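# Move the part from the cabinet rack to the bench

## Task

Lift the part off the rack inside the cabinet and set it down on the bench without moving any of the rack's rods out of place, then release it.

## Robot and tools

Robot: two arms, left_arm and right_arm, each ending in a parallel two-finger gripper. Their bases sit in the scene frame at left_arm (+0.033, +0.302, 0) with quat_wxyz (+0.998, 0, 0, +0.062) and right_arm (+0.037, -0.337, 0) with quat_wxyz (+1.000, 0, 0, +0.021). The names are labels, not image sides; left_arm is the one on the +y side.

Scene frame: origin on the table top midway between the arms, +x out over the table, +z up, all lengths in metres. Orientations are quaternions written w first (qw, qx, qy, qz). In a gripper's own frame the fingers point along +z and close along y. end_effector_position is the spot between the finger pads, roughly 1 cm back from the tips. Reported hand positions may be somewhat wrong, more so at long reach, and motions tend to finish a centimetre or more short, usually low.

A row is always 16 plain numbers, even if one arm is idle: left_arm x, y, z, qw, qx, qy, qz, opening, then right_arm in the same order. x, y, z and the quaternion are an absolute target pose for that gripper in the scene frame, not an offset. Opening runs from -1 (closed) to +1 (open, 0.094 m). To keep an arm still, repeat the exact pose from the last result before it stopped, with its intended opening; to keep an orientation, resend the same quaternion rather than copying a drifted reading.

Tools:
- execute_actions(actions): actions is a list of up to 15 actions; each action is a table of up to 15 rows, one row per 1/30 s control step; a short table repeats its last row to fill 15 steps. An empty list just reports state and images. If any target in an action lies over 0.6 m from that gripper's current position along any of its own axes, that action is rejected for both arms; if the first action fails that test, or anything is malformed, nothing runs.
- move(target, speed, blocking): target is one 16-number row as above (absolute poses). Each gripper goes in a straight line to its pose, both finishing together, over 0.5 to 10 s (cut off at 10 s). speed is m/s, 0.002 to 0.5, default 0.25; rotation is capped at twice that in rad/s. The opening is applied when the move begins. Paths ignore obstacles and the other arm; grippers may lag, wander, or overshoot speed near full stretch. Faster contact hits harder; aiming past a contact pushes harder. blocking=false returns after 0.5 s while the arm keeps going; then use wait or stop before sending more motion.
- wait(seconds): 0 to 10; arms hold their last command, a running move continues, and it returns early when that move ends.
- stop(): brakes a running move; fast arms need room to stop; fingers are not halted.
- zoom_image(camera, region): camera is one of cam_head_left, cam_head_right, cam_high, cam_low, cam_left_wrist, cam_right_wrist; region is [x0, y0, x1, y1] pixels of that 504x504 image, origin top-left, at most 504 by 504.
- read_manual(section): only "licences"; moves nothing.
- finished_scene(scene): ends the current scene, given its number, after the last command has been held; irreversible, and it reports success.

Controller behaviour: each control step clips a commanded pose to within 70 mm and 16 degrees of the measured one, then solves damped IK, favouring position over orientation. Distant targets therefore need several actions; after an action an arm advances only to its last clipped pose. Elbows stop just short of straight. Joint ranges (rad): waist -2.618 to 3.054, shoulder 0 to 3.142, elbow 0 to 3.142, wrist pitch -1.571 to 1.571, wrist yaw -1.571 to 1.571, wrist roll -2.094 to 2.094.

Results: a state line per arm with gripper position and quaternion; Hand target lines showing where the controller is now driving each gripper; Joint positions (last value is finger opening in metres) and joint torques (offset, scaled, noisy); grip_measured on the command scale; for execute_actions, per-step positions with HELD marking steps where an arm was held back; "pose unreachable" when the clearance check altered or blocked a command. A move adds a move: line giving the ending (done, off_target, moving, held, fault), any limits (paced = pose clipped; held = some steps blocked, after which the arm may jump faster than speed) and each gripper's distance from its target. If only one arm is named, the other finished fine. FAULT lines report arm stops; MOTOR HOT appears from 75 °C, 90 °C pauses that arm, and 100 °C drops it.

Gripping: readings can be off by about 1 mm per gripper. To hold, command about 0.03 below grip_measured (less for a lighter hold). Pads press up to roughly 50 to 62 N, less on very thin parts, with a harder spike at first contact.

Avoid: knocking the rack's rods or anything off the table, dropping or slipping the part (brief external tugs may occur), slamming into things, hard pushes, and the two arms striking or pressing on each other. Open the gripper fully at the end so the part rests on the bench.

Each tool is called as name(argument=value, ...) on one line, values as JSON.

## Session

execute_actions(actions=[])

Scene clock: 0.00 s.
left_arm: end_effector_position=(+0.3444, +0.3635, +0.3561) grip_measured=+1.000 end_effector_quat_wxyz=(+0.133, +0.785, -0.340, +0.500) | right_arm: end_effector_position=(+0.2981, +0.2232, +0.3622) grip_measured=+1.000 end_effector_quat_wxyz=(-0.498, +0.598, -0.367, +0.510)
Joint positions: left_arm=[ 0.579  1.499  1.766 -1.477  1.051 -1.833  0.094] | right_arm=[ 1.359  2.383  2.368  0.055  1.178 -1.855  0.094]
Joint velocities: left_arm=[ 0.012 -0.007  0.002 -0.066 -0.037 -0.007  0.   ] | right_arm=[ 0.007  0.007 -0.002  0.037  0.037  0.022  0.   ]
Joint torques (N m, as the arm reports them, + toward a larger angle): no reading
Hand target (left_arm): +0.343, +0.361, +0.365; +0.125, +0.777, -0.347, +0.510
Hand target (right_arm): +0.298, +0.222, +0.366; -0.500, +0.597, -0.368, +0.508

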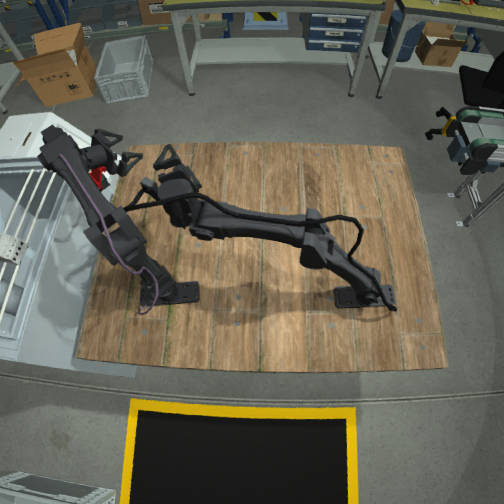

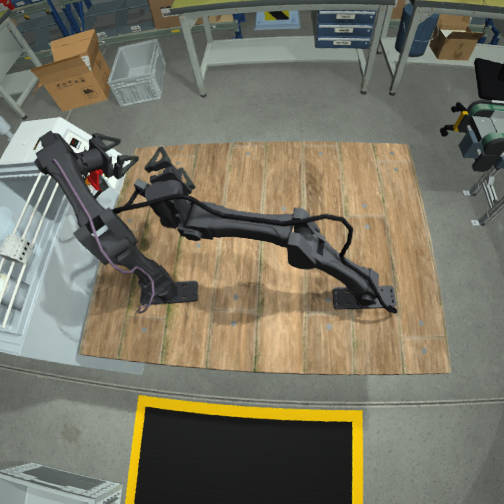

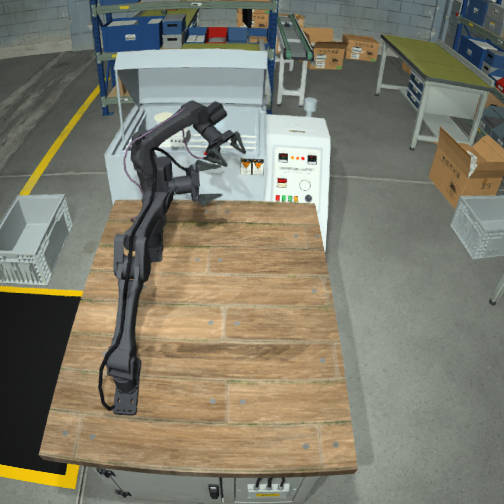

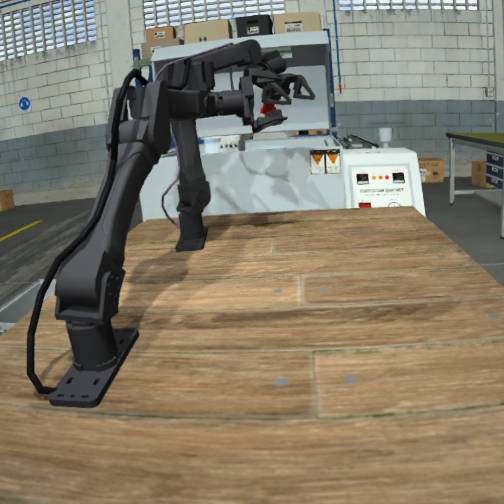

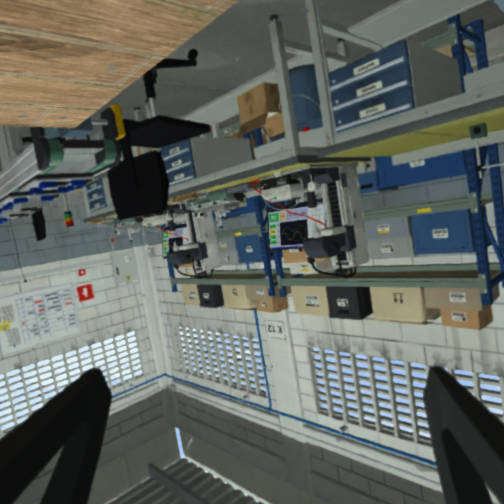

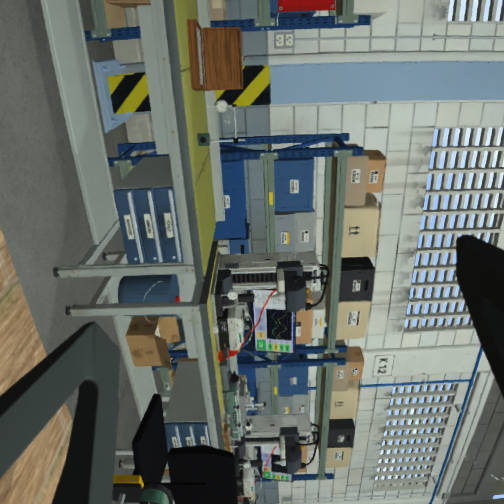

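zoom_image(camera="cam_head_right", region=[0, 140, 140, 360])

move(target=[0.1,0.64,0.38,-0.271,0.653,-0.653,-0.271,1, 0.30,-0.08,0.33,-0.498,0.598,-0.367,0.510,1], speed=0.25)

Region (0, 140, 140, 360) of cam_head_right's 504x504 image, scaled by 2.291, with more detail than that image has; it fills the left 321 columns of this view, and the rest is white.

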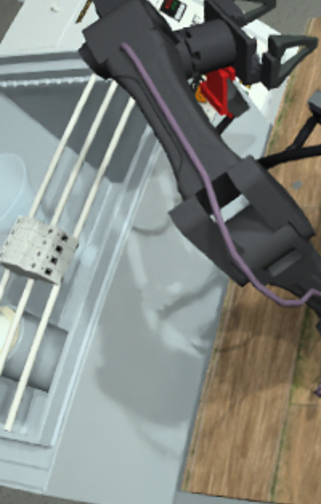

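Scene clock: 8.67 s.
left_arm: end_effector_position=(+0.1108, +0.6435, +0.3671) grip_measured=+1.000 end_effector_quat_wxyz=(+0.252, -0.653, +0.667, +0.256) | right_arm: end_effector_position=(+0.2997, -0.0743, +0.3350) grip_measured=+1.000 end_effector_quat_wxyz=(-0.499, +0.595, -0.367, +0.512)
Joint positions: left_arm=[ 1.109  1.512  2.015 -1.369 -0.222 -0.235  0.094] | right_arm=[ 1.144  1.184  0.805  0.42   0.966 -1.849  0.094]
Joint velocities: left_arm=[ 0.007 -0.017 -0.007  0.007 -0.037  0.007  0.   ] | right_arm=[-0.002  0.007  0.022 -0.022  0.066 -0.051  0.   ]
Joint torques (N m, as the arm reports them, + toward a larger angle): left_arm=[ 0.79 -6.48  4.33  1.91 -0.14  0.02] | right_arm=[-0.69 -5.22  6.    1.59 -0.13  0.07]
Hand target (left_arm): +0.105, +0.643, +0.378; -0.270, +0.651, -0.655, -0.272
Hand target (right_arm): +0.300, -0.079, +0.332; -0.498, +0.598, -0.367, +0.510
Off the commanded pose (left_arm): 0.017 m, 3 deg.
Off the commanded pose (right_arm): 0.008 m, 0 deg.
move: off_target (left_arm); limits=paced

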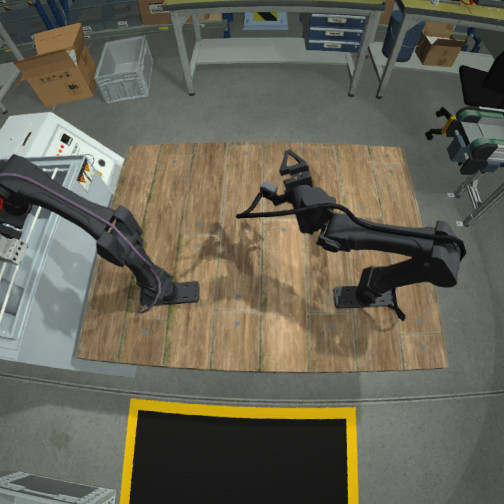

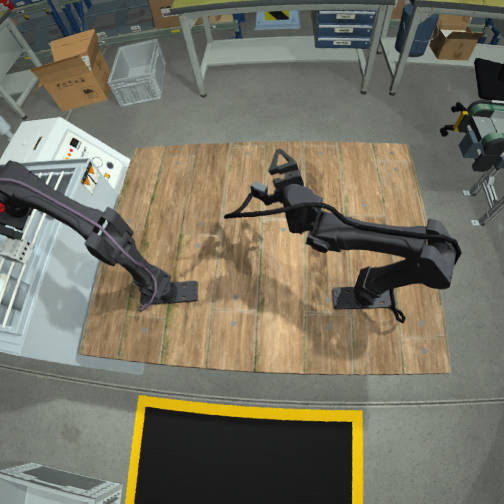

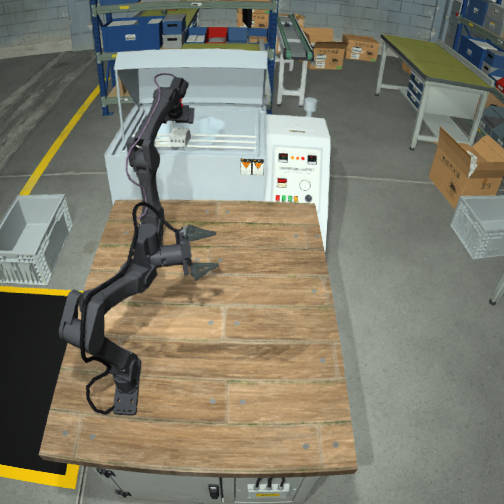

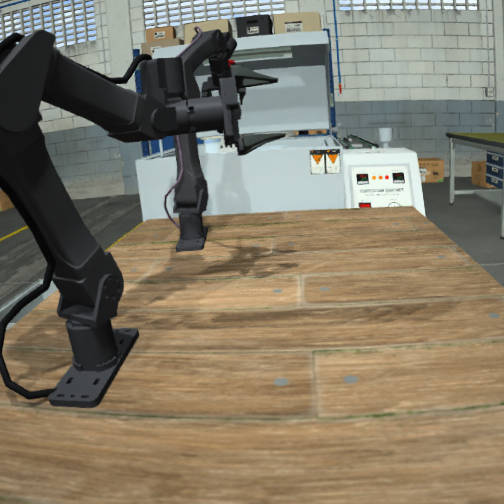

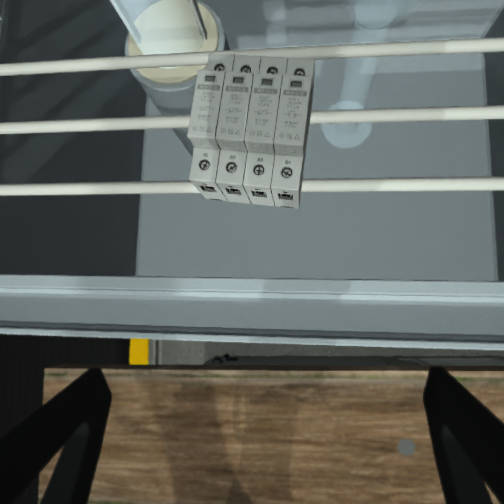

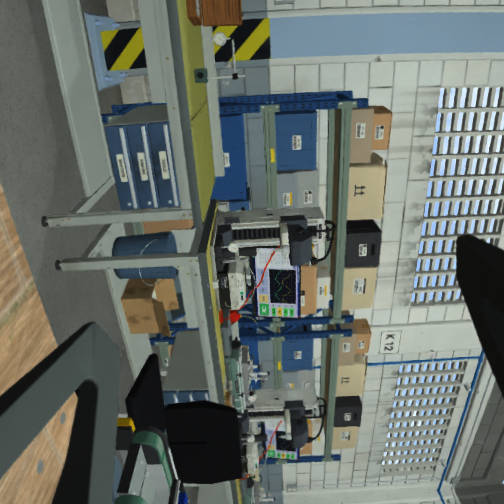

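move(target=[0.091,0.782,0.305,-0.2914,0.5997,-0.7022,-0.2489,1, 0.30,-0.08,0.33,-0.498,0.598,-0.367,0.510,1], speed=0.15)

Scene clock: 17.70 s.
left_arm: end_effector_position=(+0.0935, +0.7739, +0.2811) grip_measured=+1.000 end_effector_quat_wxyz=(+0.264, -0.610, +0.712, +0.225) | right_arm: end_effector_position=(+0.2996, -0.0737, +0.3349) grip_measured=+1.000 end_effector_quat_wxyz=(-0.500, +0.596, -0.366, +0.511)
Joint positions: left_arm=[ 1.327  1.803  1.946 -1.006  0.022  0.025  0.094] | right_arm=[ 1.144  1.184  0.805  0.419  0.962 -1.849  0.094]
Joint velocities: left_arm=[-0.002 -0.007  0.002 -0.037  0.022  0.007  0.   ] | right_arm=[ 0.002 -0.012  0.002  0.037 -0.037  0.081  0.   ]
Joint torques (N m, as the arm reports them, + toward a larger angle): left_arm=[ 0.42 -8.67  9.33  1.95  0.09  0.06] | right_arm=[-0.96 -5.39  5.38  1.64 -0.13  0.08]
Hand target (left_arm): +0.093, +0.780, +0.305; +0.292, -0.599, +0.702, +0.250
Hand target (right_arm): +0.300, -0.080, +0.330; -0.498, +0.598, -0.367, +0.510
Off the commanded pose (left_arm): 0.025 m, 4 deg.
Off the commanded pose (right_arm): 0.008 m, 0 deg.
move: off_target (left_arm)

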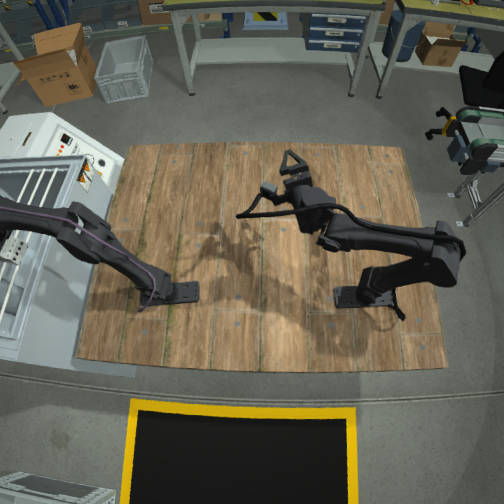

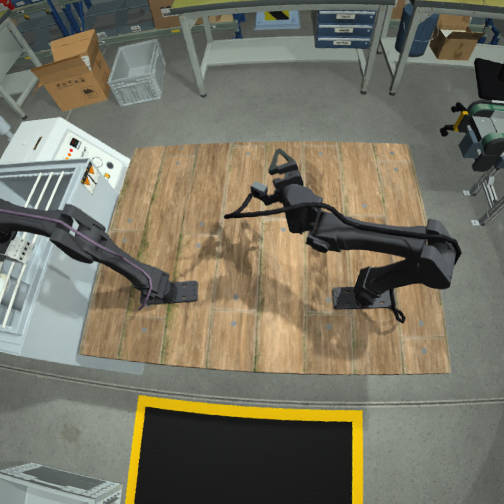

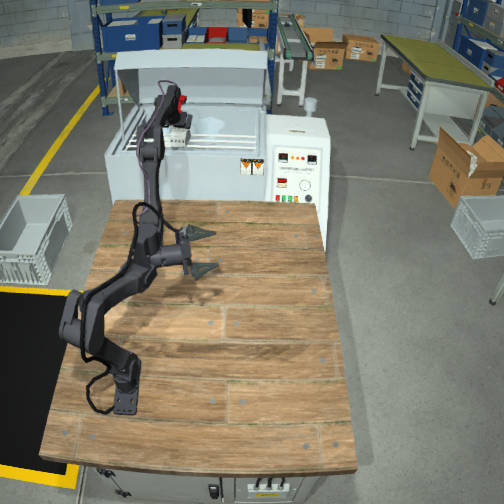

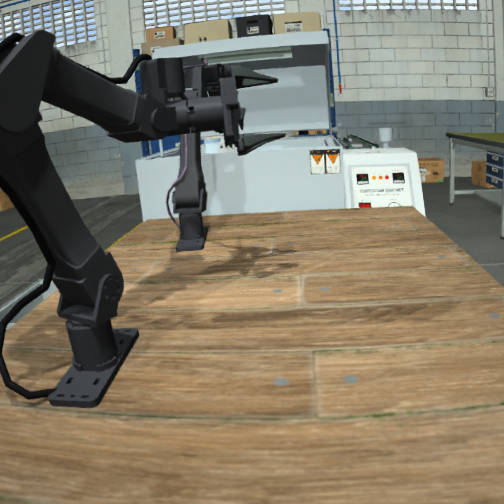

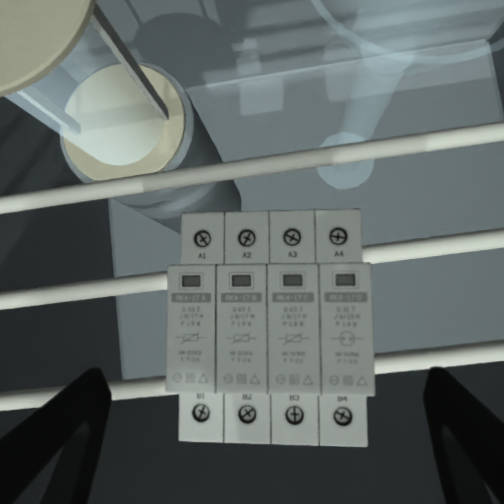

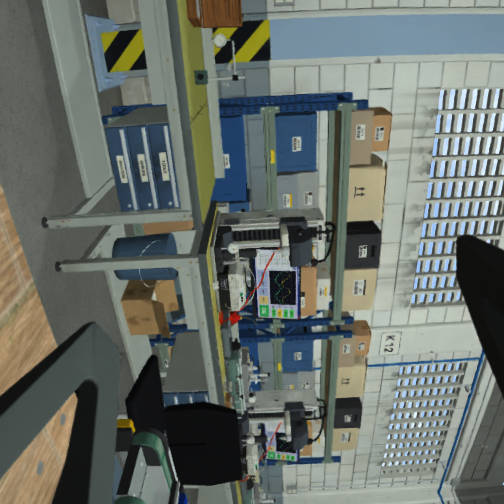

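move(target=[0.092,0.787,0.253,-0.2914,0.5997,-0.7022,-0.2489,1, 0.30,-0.08,0.33,-0.498,0.598,-0.367,0.510,1], speed=0.06)

Scene clock: 22.23 s.
left_arm: end_effector_position=(+0.0952, +0.7847, +0.2320) grip_measured=+1.000 end_effector_quat_wxyz=(+0.267, -0.608, +0.712, +0.228) | right_arm: end_effector_position=(+0.2996, -0.0737, +0.3349) grip_measured=+1.000 end_effector_quat_wxyz=(-0.500, +0.596, -0.366, +0.511)
Joint positions: left_arm=[ 1.327  1.781  1.71  -0.782  0.025  0.028  0.094] | right_arm=[ 1.144  1.184  0.805  0.419  0.962 -1.849  0.094]
Joint velocities: left_arm=[ 0.017 -0.007  0.007 -0.037  0.051  0.007  0.   ] | right_arm=[-0.017  0.002 -0.002 -0.007  0.007  0.081  0.   ]
Joint torques (N m, as the arm reports them, + toward a larger angle): left_arm=[  0.6  -10.27   6.8    1.93   0.08   0.07] | right_arm=[-0.97 -5.39  5.38  1.64 -0.13  0.08]
Hand target (left_arm): +0.092, +0.786, +0.253; +0.291, -0.600, +0.703, +0.249
Hand target (right_arm): +0.300, -0.080, +0.330; -0.498, +0.598, -0.367, +0.510
Off the commanded pose (left_arm): 0.021 m, 4 deg.
Off the commanded pose (right_arm): 0.008 m, 0 deg.
move: off_target (left_arm)

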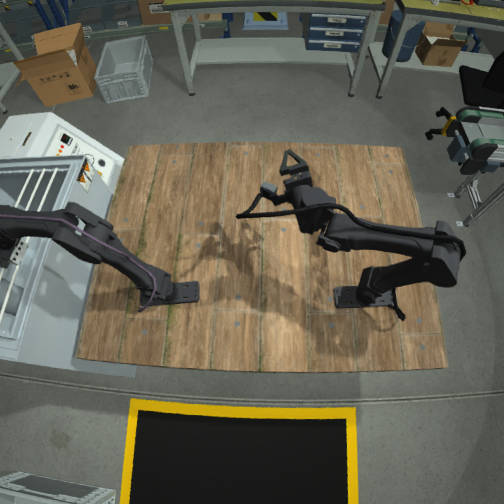

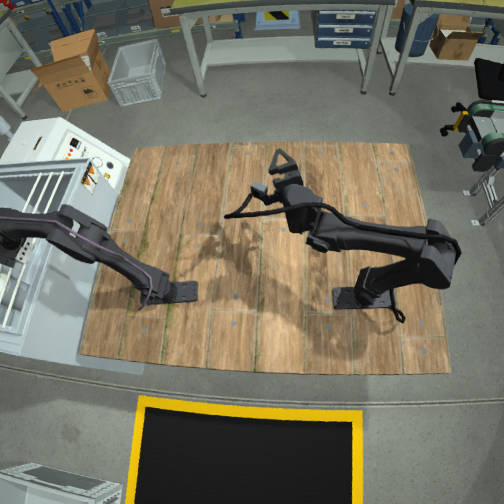

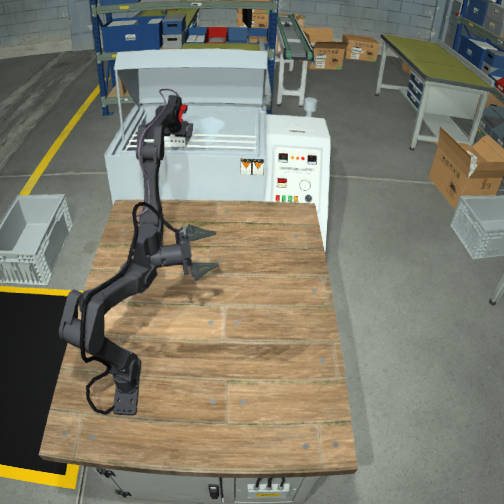

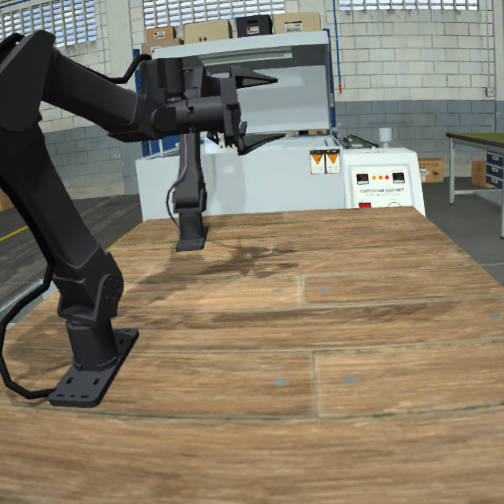

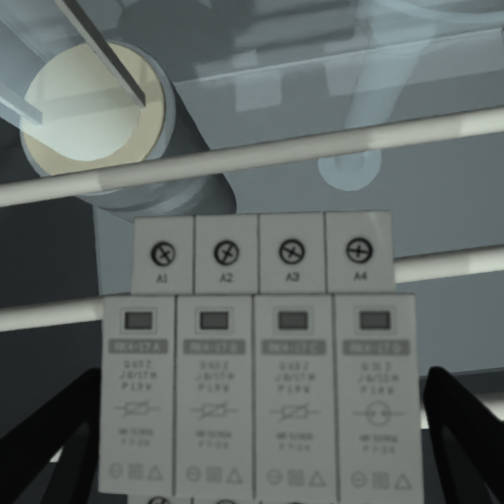

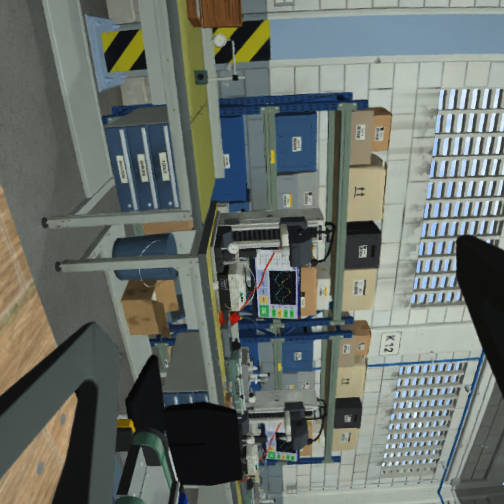

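execute_actions(actions=[[[0.092,0.787,0.253,-0.2914,0.5997,-0.7022,-0.2489,0.85, 0.30,-0.08,0.33,-0.498,0.598,-0.367,0.510,1],[0.092,0.787,0.253,-0.2914,0.5997,-0.7022,-0.2489,0.75, 0.30,-0.08,0.33,-0.498,0.598,-0.367,0.510,1],[0.092,0.787,0.253,-0.2914,0.5997,-0.7022,-0.2489,0.68, 0.30,-0.08,0.33,-0.498,0.598,-0.367,0.510,1],[0.092,0.787,0.253,-0.2914,0.5997,-0.7022,-0.2489,0.64, 0.30,-0.08,0.33,-0.498,0.598,-0.367,0.510,1],[0.092,0.787,0.253,-0.2914,0.5997,-0.7022,-0.2489,0.61, 0.30,-0.08,0.33,-0.498,0.598,-0.367,0.510,1],[0.092,0.787,0.253,-0.2914,0.5997,-0.7022,-0.2489,0.59, 0.30,-0.08,0.33,-0.498,0.598,-0.367,0.510,1],[0.092,0.787,0.253,-0.2914,0.5997,-0.7022,-0.2489,0.575, 0.30,-0.08,0.33,-0.498,0.598,-0.367,0.510,1],[0.092,0.787,0.253,-0.2914,0.5997,-0.7022,-0.2489,0.56, 0.30,-0.08,0.33,-0.498,0.598,-0.367,0.510,1],[0.092,0.787,0.253,-0.2914,0.5997,-0.7022,-0.2489,0.545, 0.30,-0.08,0.33,-0.498,0.598,-0.367,0.510,1],[0.092,0.787,0.253,-0.2914,0.5997,-0.7022,-0.2489,0.53, 0.30,-0.08,0.33,-0.498,0.598,-0.367,0.510,1],[0.092,0.787,0.253,-0.2914,0.5997,-0.7022,-0.2489,0.515, 0.30,-0.08,0.33,-0.498,0.598,-0.367,0.510,1],[0.092,0.787,0.253,-0.2914,0.5997,-0.7022,-0.2489,0.50, 0.30,-0.08,0.33,-0.498,0.598,-0.367,0.510,1],[0.092,0.787,0.253,-0.2914,0.5997,-0.7022,-0.2489,0.48, 0.30,-0.08,0.33,-0.498,0.598,-0.367,0.510,1]],[[0.092,0.787,0.253,-0.2914,0.5997,-0.7022,-0.2489,0.48, 0.30,-0.08,0.33,-0.498,0.598,-0.367,0.510,1],[0.092,0.787,0.253,-0.2914,0.5997,-0.7022,-0.2489,0.48, 0.30,-0.08,0.33,-0.498,0.598,-0.367,0.510,1],[0.092,0.787,0.253,-0.2914,0.5997,-0.7022,-0.2489,0.48, 0.30,-0.08,0.33,-0.498,0.598,-0.367,0.510,1],[0.092,0.789,0.256,-0.2954,0.5983,-0.7005,-0.2523,0.48, 0.30,-0.08,0.33,-0.498,0.598,-0.367,0.510,1],[0.093,0.791,0.259,-0.2994,0.5968,-0.6988,-0.2557,0.48, 0.30,-0.08,0.33,-0.498,0.598,-0.367,0.510,1],[0.093,0.793,0.262,-0.3034,0.5954,-0.6971,-0.2591,0.48, 0.30,-0.08,0.33,-0.498,0.598,-0.367,0.510,1],[0.093,0.795,0.265,-0.3074,0.5939,-0.6954,-0.2625,0.48, 0.30,-0.08,0.33,-0.498,0.598,-0.367,0.510,1],[0.094,0.797,0.268,-0.3113,0.5925,-0.6937,-0.2659,0.48, 0.30,-0.08,0.33,-0.498,0.598,-0.367,0.510,1],[0.094,0.798,0.271,-0.3153,0.591,-0.692,-0.2693,0.48, 0.30,-0.08,0.33,-0.498,0.598,-0.367,0.510,1],[0.094,0.798,0.274,-0.3153,0.591,-0.692,-0.2693,0.48, 0.30,-0.08,0.33,-0.498,0.598,-0.367,0.510,1],[0.094,0.798,0.277,-0.3153,0.591,-0.692,-0.2693,0.48, 0.30,-0.08,0.33,-0.498,0.598,-0.367,0.510,1],[0.094,0.798,0.280,-0.3153,0.591,-0.692,-0.2693,0.48, 0.30,-0.08,0.33,-0.498,0.598,-0.367,0.510,1],[0.094,0.798,0.283,-0.3153,0.591,-0.692,-0.2693,0.48, 0.30,-0.08,0.33,-0.498,0.598,-0.367,0.510,1],[0.094,0.798,0.286,-0.3153,0.591,-0.692,-0.2693,0.48, 0.30,-0.08,0.33,-0.498,0.598,-0.367,0.510,1],[0.094,0.798,0.289,-0.3153,0.591,-0.692,-0.2693,0.48, 0.30,-0.08,0.33,-0.498,0.598,-0.367,0.510,1]],[[0.094,0.798,0.292,-0.3153,0.591,-0.692,-0.2693,0.48, 0.30,-0.08,0.33,-0.498,0.598,-0.367,0.510,1],[0.094,0.798,0.295,-0.3153,0.591,-0.692,-0.2693,0.48, 0.30,-0.08,0.33,-0.498,0.598,-0.367,0.510,1],[0.094,0.798,0.298,-0.3153,0.591,-0.692,-0.2693,0.48, 0.30,-0.08,0.33,-0.498,0.598,-0.367,0.510,1],[0.094,0.798,0.301,-0.3153,0.591,-0.692,-0.2693,0.48, 0.30,-0.08,0.33,-0.498,0.598,-0.367,0.510,1],[0.094,0.798,0.304,-0.3153,0.591,-0.692,-0.2693,0.48, 0.30,-0.08,0.33,-0.498,0.598,-0.367,0.510,1],[0.094,0.798,0.307,-0.3153,0.591,-0.692,-0.2693,0.48, 0.30,-0.08,0.33,-0.498,0.598,-0.367,0.510,1],[0.094,0.798,0.310,-0.3153,0.591,-0.692,-0.2693,0.48, 0.30,-0.08,0.33,-0.498,0.598,-0.367,0.510,1],[0.094,0.798,0.313,-0.3153,0.591,-0.692,-0.2693,0.48, 0.30,-0.08,0.33,-0.498,0.598,-0.367,0.510,1],[0.094,0.798,0.316,-0.3153,0.591,-0.692,-0.2693,0.48, 0.30,-0.08,0.33,-0.498,0.598,-0.367,0.510,1],[0.094,0.798,0.319,-0.3153,0.591,-0.692,-0.2693,0.48, 0.30,-0.08,0.33,-0.498,0.598,-0.367,0.510,1],[0.094,0.798,0.322,-0.3153,0.591,-0.692,-0.2693,0.48, 0.30,-0.08,0.33,-0.498,0.598,-0.367,0.510,1],[0.094,0.798,0.325,-0.3153,0.591,-0.692,-0.2693,0.48, 0.30,-0.08,0.33,-0.498,0.598,-0.367,0.510,1],[0.094,0.798,0.328,-0.3153,0.591,-0.692,-0.2693,0.48, 0.30,-0.08,0.33,-0.498,0.598,-0.367,0.510,1],[0.094,0.798,0.331,-0.3153,0.591,-0.692,-0.2693,0.48, 0.30,-0.08,0.33,-0.498,0.598,-0.367,0.510,1],[0.094,0.798,0.334,-0.3153,0.591,-0.692,-0.2693,0.48, 0.30,-0.08,0.33,-0.498,0.598,-0.367,0.510,1]]])

move(target=[0.1,0.72,0.39,-0.3153,0.591,-0.692,-0.2693,0.48, 0.30,-0.08,0.33,-0.498,0.598,-0.367,0.510,1], speed=0.12)

Scene clock: 46.97 s.
left_arm: end_effector_position=(+0.0957, +0.7834, +0.2817) grip_measured=+0.523 end_effector_quat_wxyz=(+0.269, -0.607, +0.713, +0.228) | right_arm: end_effector_position=(+0.2996, -0.0737, +0.3349) grip_measured=+1.000 end_effector_quat_wxyz=(-0.500, +0.596, -0.366, +0.511)
Joint positions: left_arm=[ 1.327  1.833  1.979 -0.997  0.029  0.029  0.072] | right_arm=[ 1.144  1.184  0.805  0.419  0.962 -1.849  0.094]
Joint velocities: left_arm=[ 0.012  0.227  0.691 -0.491 -0.037 -0.066 -0.001] | right_arm=[-0.007  0.007  0.002 -0.007  0.007 -0.081  0.   ]
Joint torques (N m, as the arm reports them, + toward a larger angle): left_arm=[ 0.56 -9.51 12.48  2.44  0.07  0.  ] | right_arm=[-0.96 -5.39  5.38  1.65 -0.13  0.08]
Hand target (left_arm): +0.094, +0.793, +0.333; +0.316, -0.590, +0.692, +0.271
Hand target (right_arm): +0.300, -0.080, +0.330; -0.498, +0.598, -0.367, +0.510
Off the commanded pose (left_arm): 0.054 m, 8 deg.
Off the commanded pose (right_arm): 0.008 m, 0 deg.
Step readings (end_effector_position; steps 1 to 15: 1st action; 16 to 30: 2nd action; 31 to 45: 3rd action):
0: left_arm (+0.0952, +0.7850, +0.2322) | right_arm (+0.2996, -0.0737, +0.3349)
1: left_arm (+0.0952, +0.7850, +0.2322) | right_arm (+0.2996, -0.0737, +0.3349)
2: left_arm (+0.0952, +0.7850, +0.2322) | right_arm (+0.2996, -0.0737, +0.3349)
4: left_arm (+0.0952, +0.7850, +0.2322) | right_arm (+0.2996, -0.0737, +0.3349)
8: left_arm (+0.0953, +0.7850, +0.2322) | right_arm (+0.2996, -0.0737, +0.3349)
15: left_arm (+0.0959, +0.7849, +0.2323) | right_arm (+0.2996, -0.0737, +0.3349)
16: left_arm (+0.0959, +0.7849, +0.2323) | right_arm (+0.2996, -0.0737, +0.3349)
17: left_arm (+0.0959, +0.7849, +0.2323) | right_arm (+0.2996, -0.0737, +0.3349)
19: left_arm (+0.0959, +0.7850, +0.2323) | right_arm (+0.2996, -0.0737, +0.3349)
23: left_arm (+0.0959, +0.7851, +0.2324) | right_arm (+0.2996, -0.0737, +0.3349)
30: left_arm (+0.0958, +0.7844, +0.2341) | right_arm (+0.2996, -0.0737, +0.3349)
31: left_arm (+0.0956, +0.7830, +0.2346) | right_arm (+0.2996, -0.0737, +0.3349)
32: left_arm (+0.0954, +0.7814, +0.2354) | right_arm (+0.2996, -0.0737, +0.3349)
34: left_arm (+0.0952, +0.7790, +0.2386) | right_arm (+0.2996, -0.0737, +0.3349)
38: left_arm (+0.0951, +0.7782, +0.2521) | right_arm (+0.2996, -0.0737, +0.3349)
45: end_effector_position above

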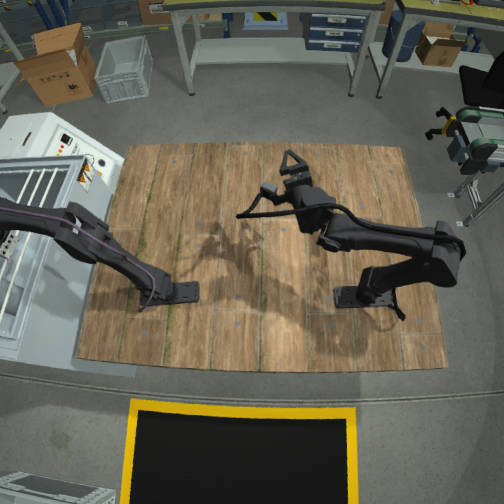

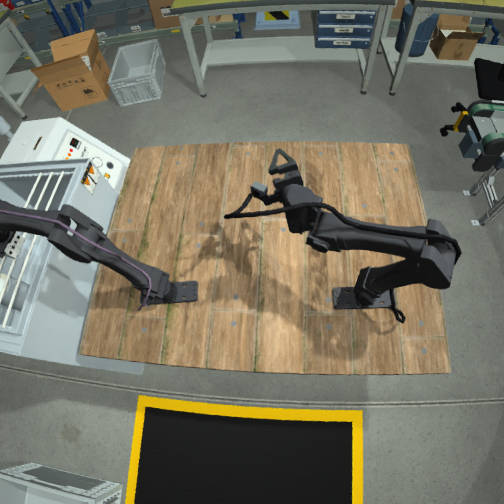

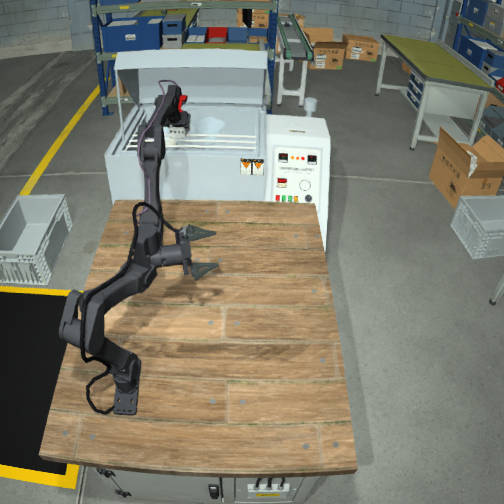

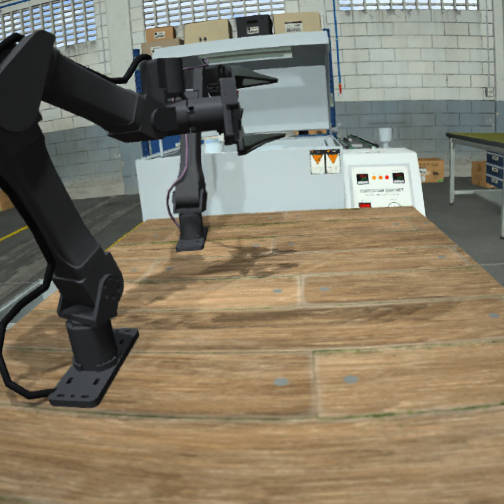

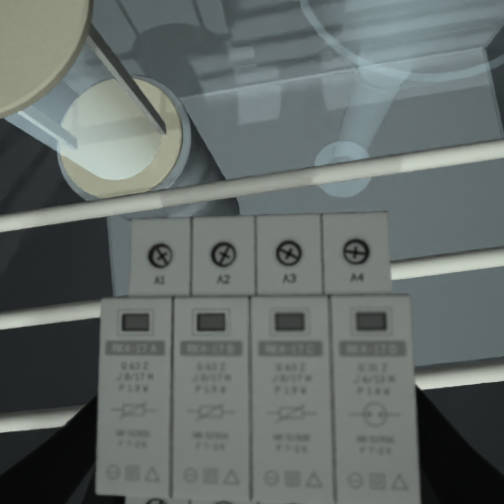

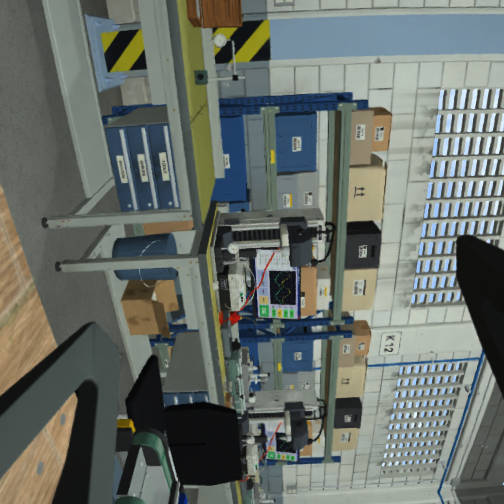

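Scene clock: 48.67 s.
left_arm: end_effector_position=(+0.0949, +0.7110, +0.3351) grip_measured=+0.523 end_effector_quat_wxyz=(+0.249, -0.614, +0.719, +0.212) | right_arm: end_effector_position=(+0.2996, -0.0737, +0.3349) grip_measured=+1.000 end_effector_quat_wxyz=(-0.500, +0.596, -0.366, +0.511)
Joint positions: left_arm=[ 1.297  1.716  2.115 -1.304  0.005  0.006  0.072] | right_arm=[ 1.144  1.184  0.805  0.419  0.962 -1.849  0.094]
Joint velocities: left_arm=[ 0.002 -0.007 -0.007  0.007  0.022 -0.007 -0.   ] | right_arm=[-0.022 -0.002  0.012 -0.037  0.007 -0.007  0.   ]
Joint torques (N m, as the arm reports them, + toward a larger angle): left_arm=[-0.72 -9.44 11.49  2.3  -0.04 -0.05] | right_arm=[-0.96 -5.39  5.38  1.64 -0.14  0.08]
Hand target (left_arm): +0.098, +0.715, +0.390; +0.315, -0.591, +0.692, +0.269
Hand target (right_arm): +0.300, -0.080, +0.330; -0.498, +0.598, -0.367, +0.510
Off the commanded pose (left_arm): 0.056 m, 11 deg.
Off the commanded pose (right_arm): 0.008 m, 0 deg.
move: off_target (left_arm)

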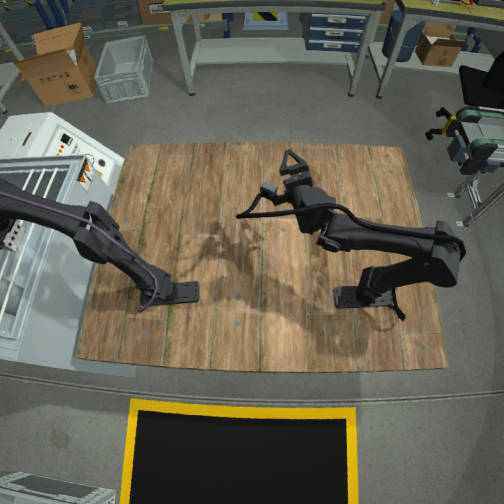

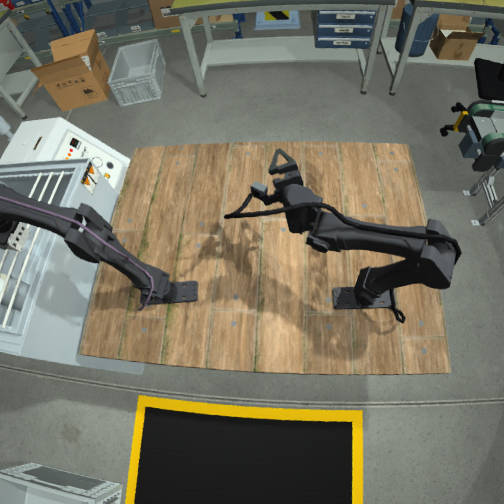

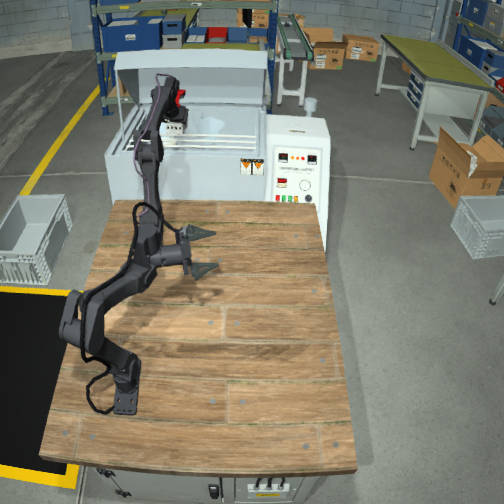

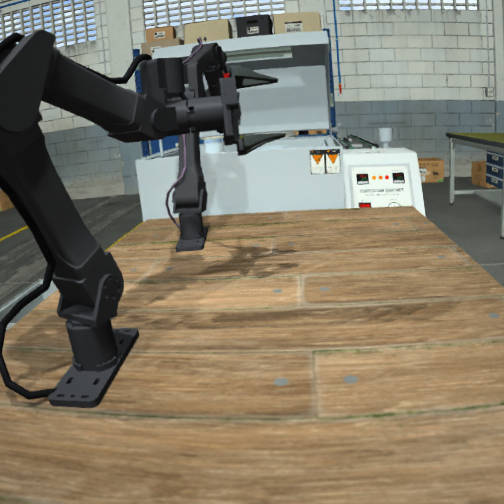

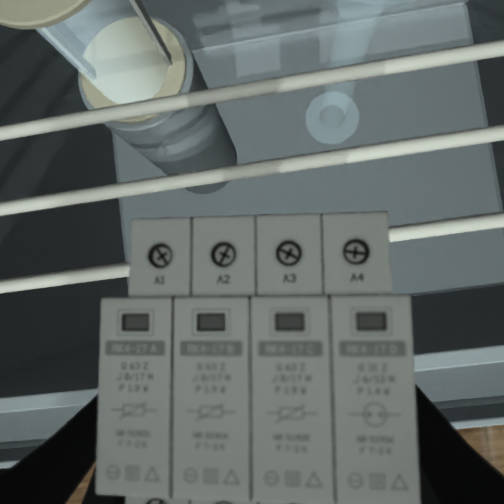

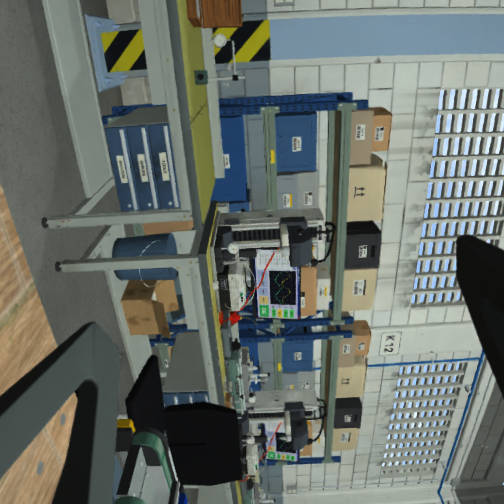

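move(target=[0.35,0.39,0.33,-0.4111,0.1188,-0.9023,-0.0541,0.48, 0.30,-0.08,0.33,-0.498,0.598,-0.367,0.510,1], speed=0.22)

move(target=[0.35,0.39,0.08,-0.4111,0.1188,-0.9023,-0.0541,0.48, 0.30,-0.08,0.33,-0.498,0.598,-0.367,0.510,1], speed=0.18)

zoom_image(camera="cam_low", region=[240, 160, 360, 250])

Scene clock: 56.93 s.
left_arm: end_effector_position=(+0.3228, +0.3812, +0.3021) grip_measured=+0.522 end_effector_quat_wxyz=(+0.343, -0.120, +0.931, +0.044) | right_arm: end_effector_position=(+0.2996, -0.0737, +0.3349) grip_measured=+1.000 end_effector_quat_wxyz=(-0.500, +0.596, -0.366, +0.511)
Joint positions: left_arm=[ 0.147  1.188  1.479 -1.156  0.009  0.009  0.072] | right_arm=[ 1.144  1.184  0.805  0.419  0.962 -1.849  0.094]
Joint velocities: left_arm=[-0.002 -0.007  0.007 -0.022 -0.007 -0.066  0.   ] | right_arm=[-0.017  0.012  0.012 -0.022 -0.007 -0.007  0.   ]
Joint torques (N m, as the arm reports them, + toward a larger angle): left_arm=[-0.45 -3.43  7.37  2.75 -0.04 -0.06] | right_arm=[-0.96 -5.39  5.38  1.64 -0.14  0.08]
Hand target (left_arm): +0.341, +0.385, +0.330; +0.407, -0.118, +0.904, +0.054
Hand target (right_arm): +0.300, -0.080, +0.330; -0.498, +0.598, -0.367, +0.510
Off the commanded pose (left_arm): 0.040 m, 9 deg.
Off the commanded pose (right_arm): 0.008 m, 0 deg.
move: off_target (left_arm)

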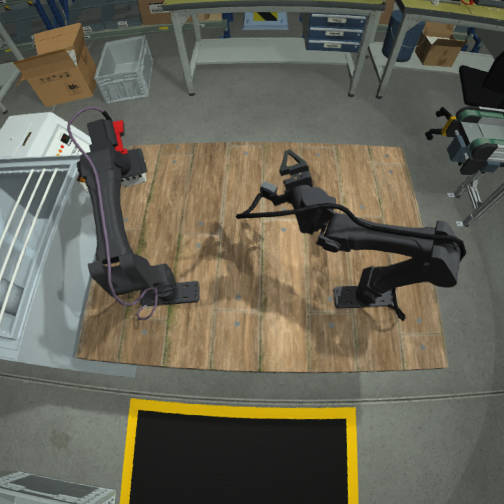

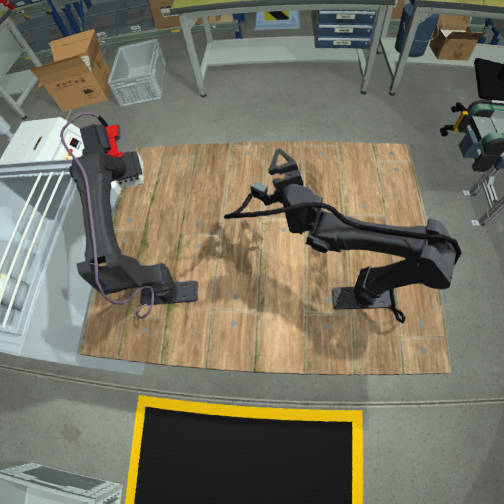

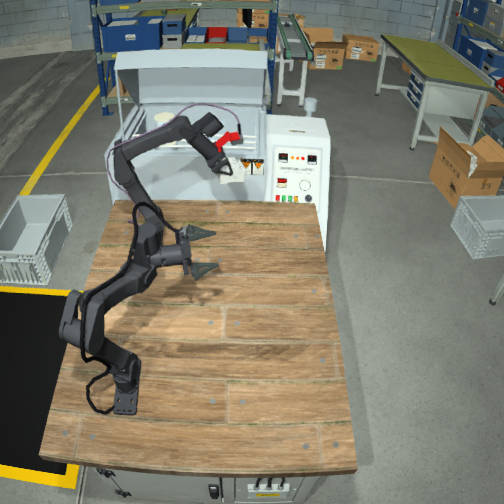

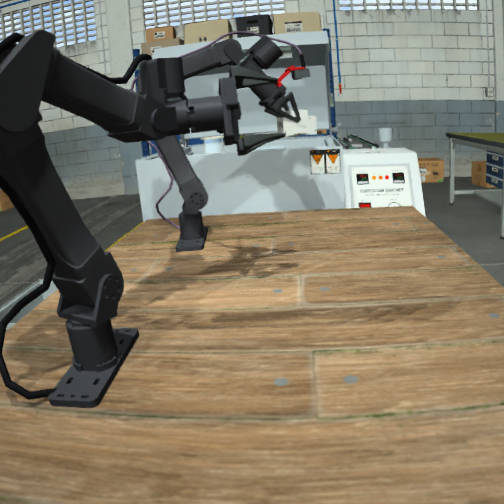

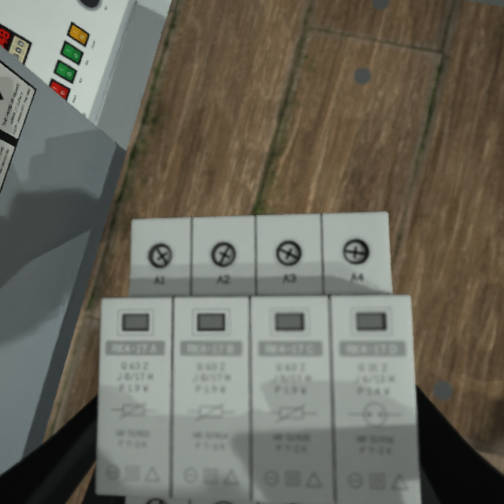

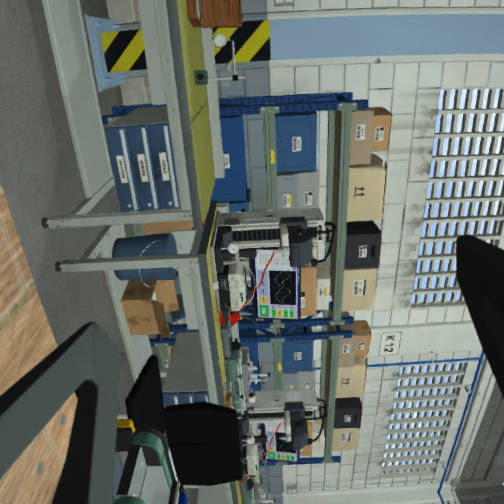

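Scene clock: 59.23 s.
left_arm: end_effector_position=(+0.3199, +0.3804, +0.0558) grip_measured=+0.522 end_effector_quat_wxyz=(+0.346, -0.120, +0.929, +0.045) | right_arm: end_effector_position=(+0.2996, -0.0737, +0.3349) grip_measured=+1.000 end_effector_quat_wxyz=(-0.500, +0.596, -0.366, +0.511)
Joint positions: left_arm=[ 0.147  1.142  0.429 -0.145  0.009  0.009  0.072] | right_arm=[ 1.144  1.184  0.805  0.419  0.962 -1.849  0.094]
Joint velocities: left_arm=[-0.002  0.017 -0.012  0.037  0.007 -0.007  0.001] | right_arm=[-0.012  0.007  0.012 -0.007 -0.037 -0.037  0.   ]
Joint torques (N m, as the arm reports them, + toward a larger angle): left_arm=[ 0.09 -3.06  7.96  2.74  0.   -0.03] | right_arm=[-0.96 -5.4   5.38  1.64 -0.13  0.08]
Hand target (left_arm): +0.343, +0.388, +0.083; +0.409, -0.118, +0.903, +0.055
Hand target (right_arm): +0.300, -0.080, +0.330; -0.498, +0.598, -0.367, +0.510
Off the commanded pose (left_arm): 0.040 m, 8 deg.
Off the commanded pose (right_arm): 0.008 m, 0 deg.
move: off_target (left_arm)

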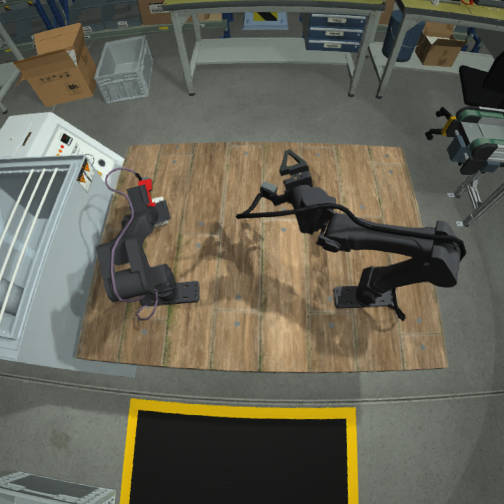

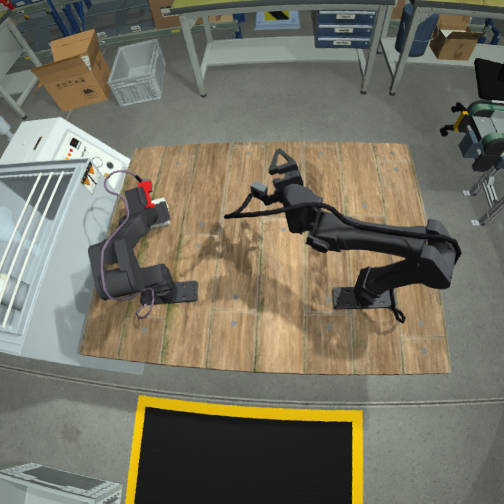

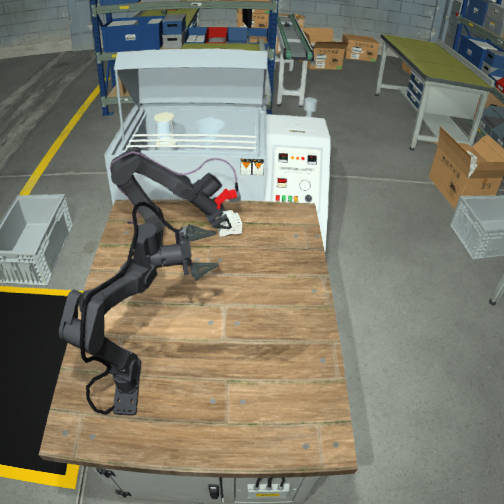

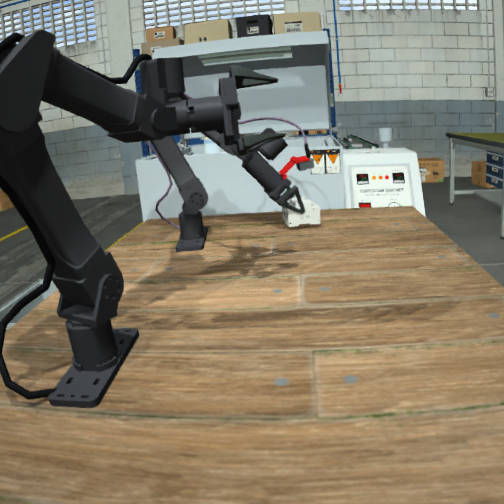

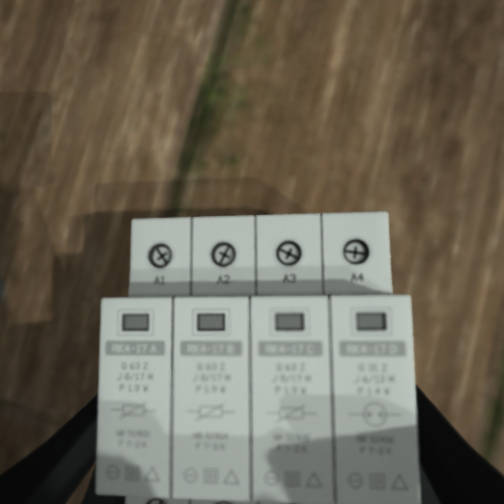

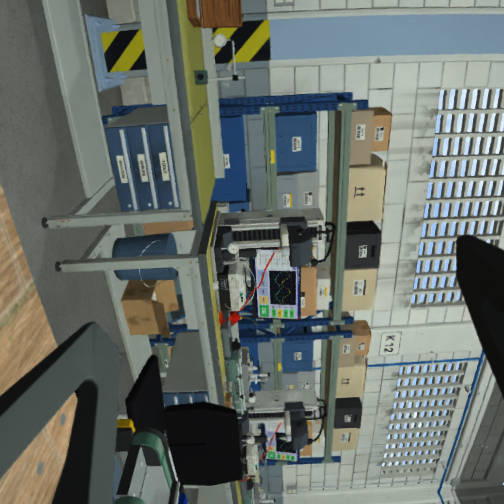

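Region (240, 160, 360, 250) of cam_low's 504x504 image, scaled by 4.200, with more detail than that image has; it fills the top 378 rows of this view, and the rest is white.

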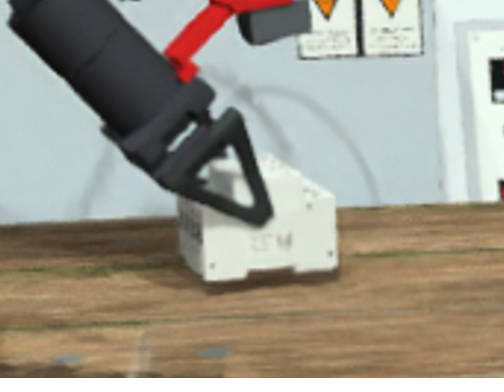

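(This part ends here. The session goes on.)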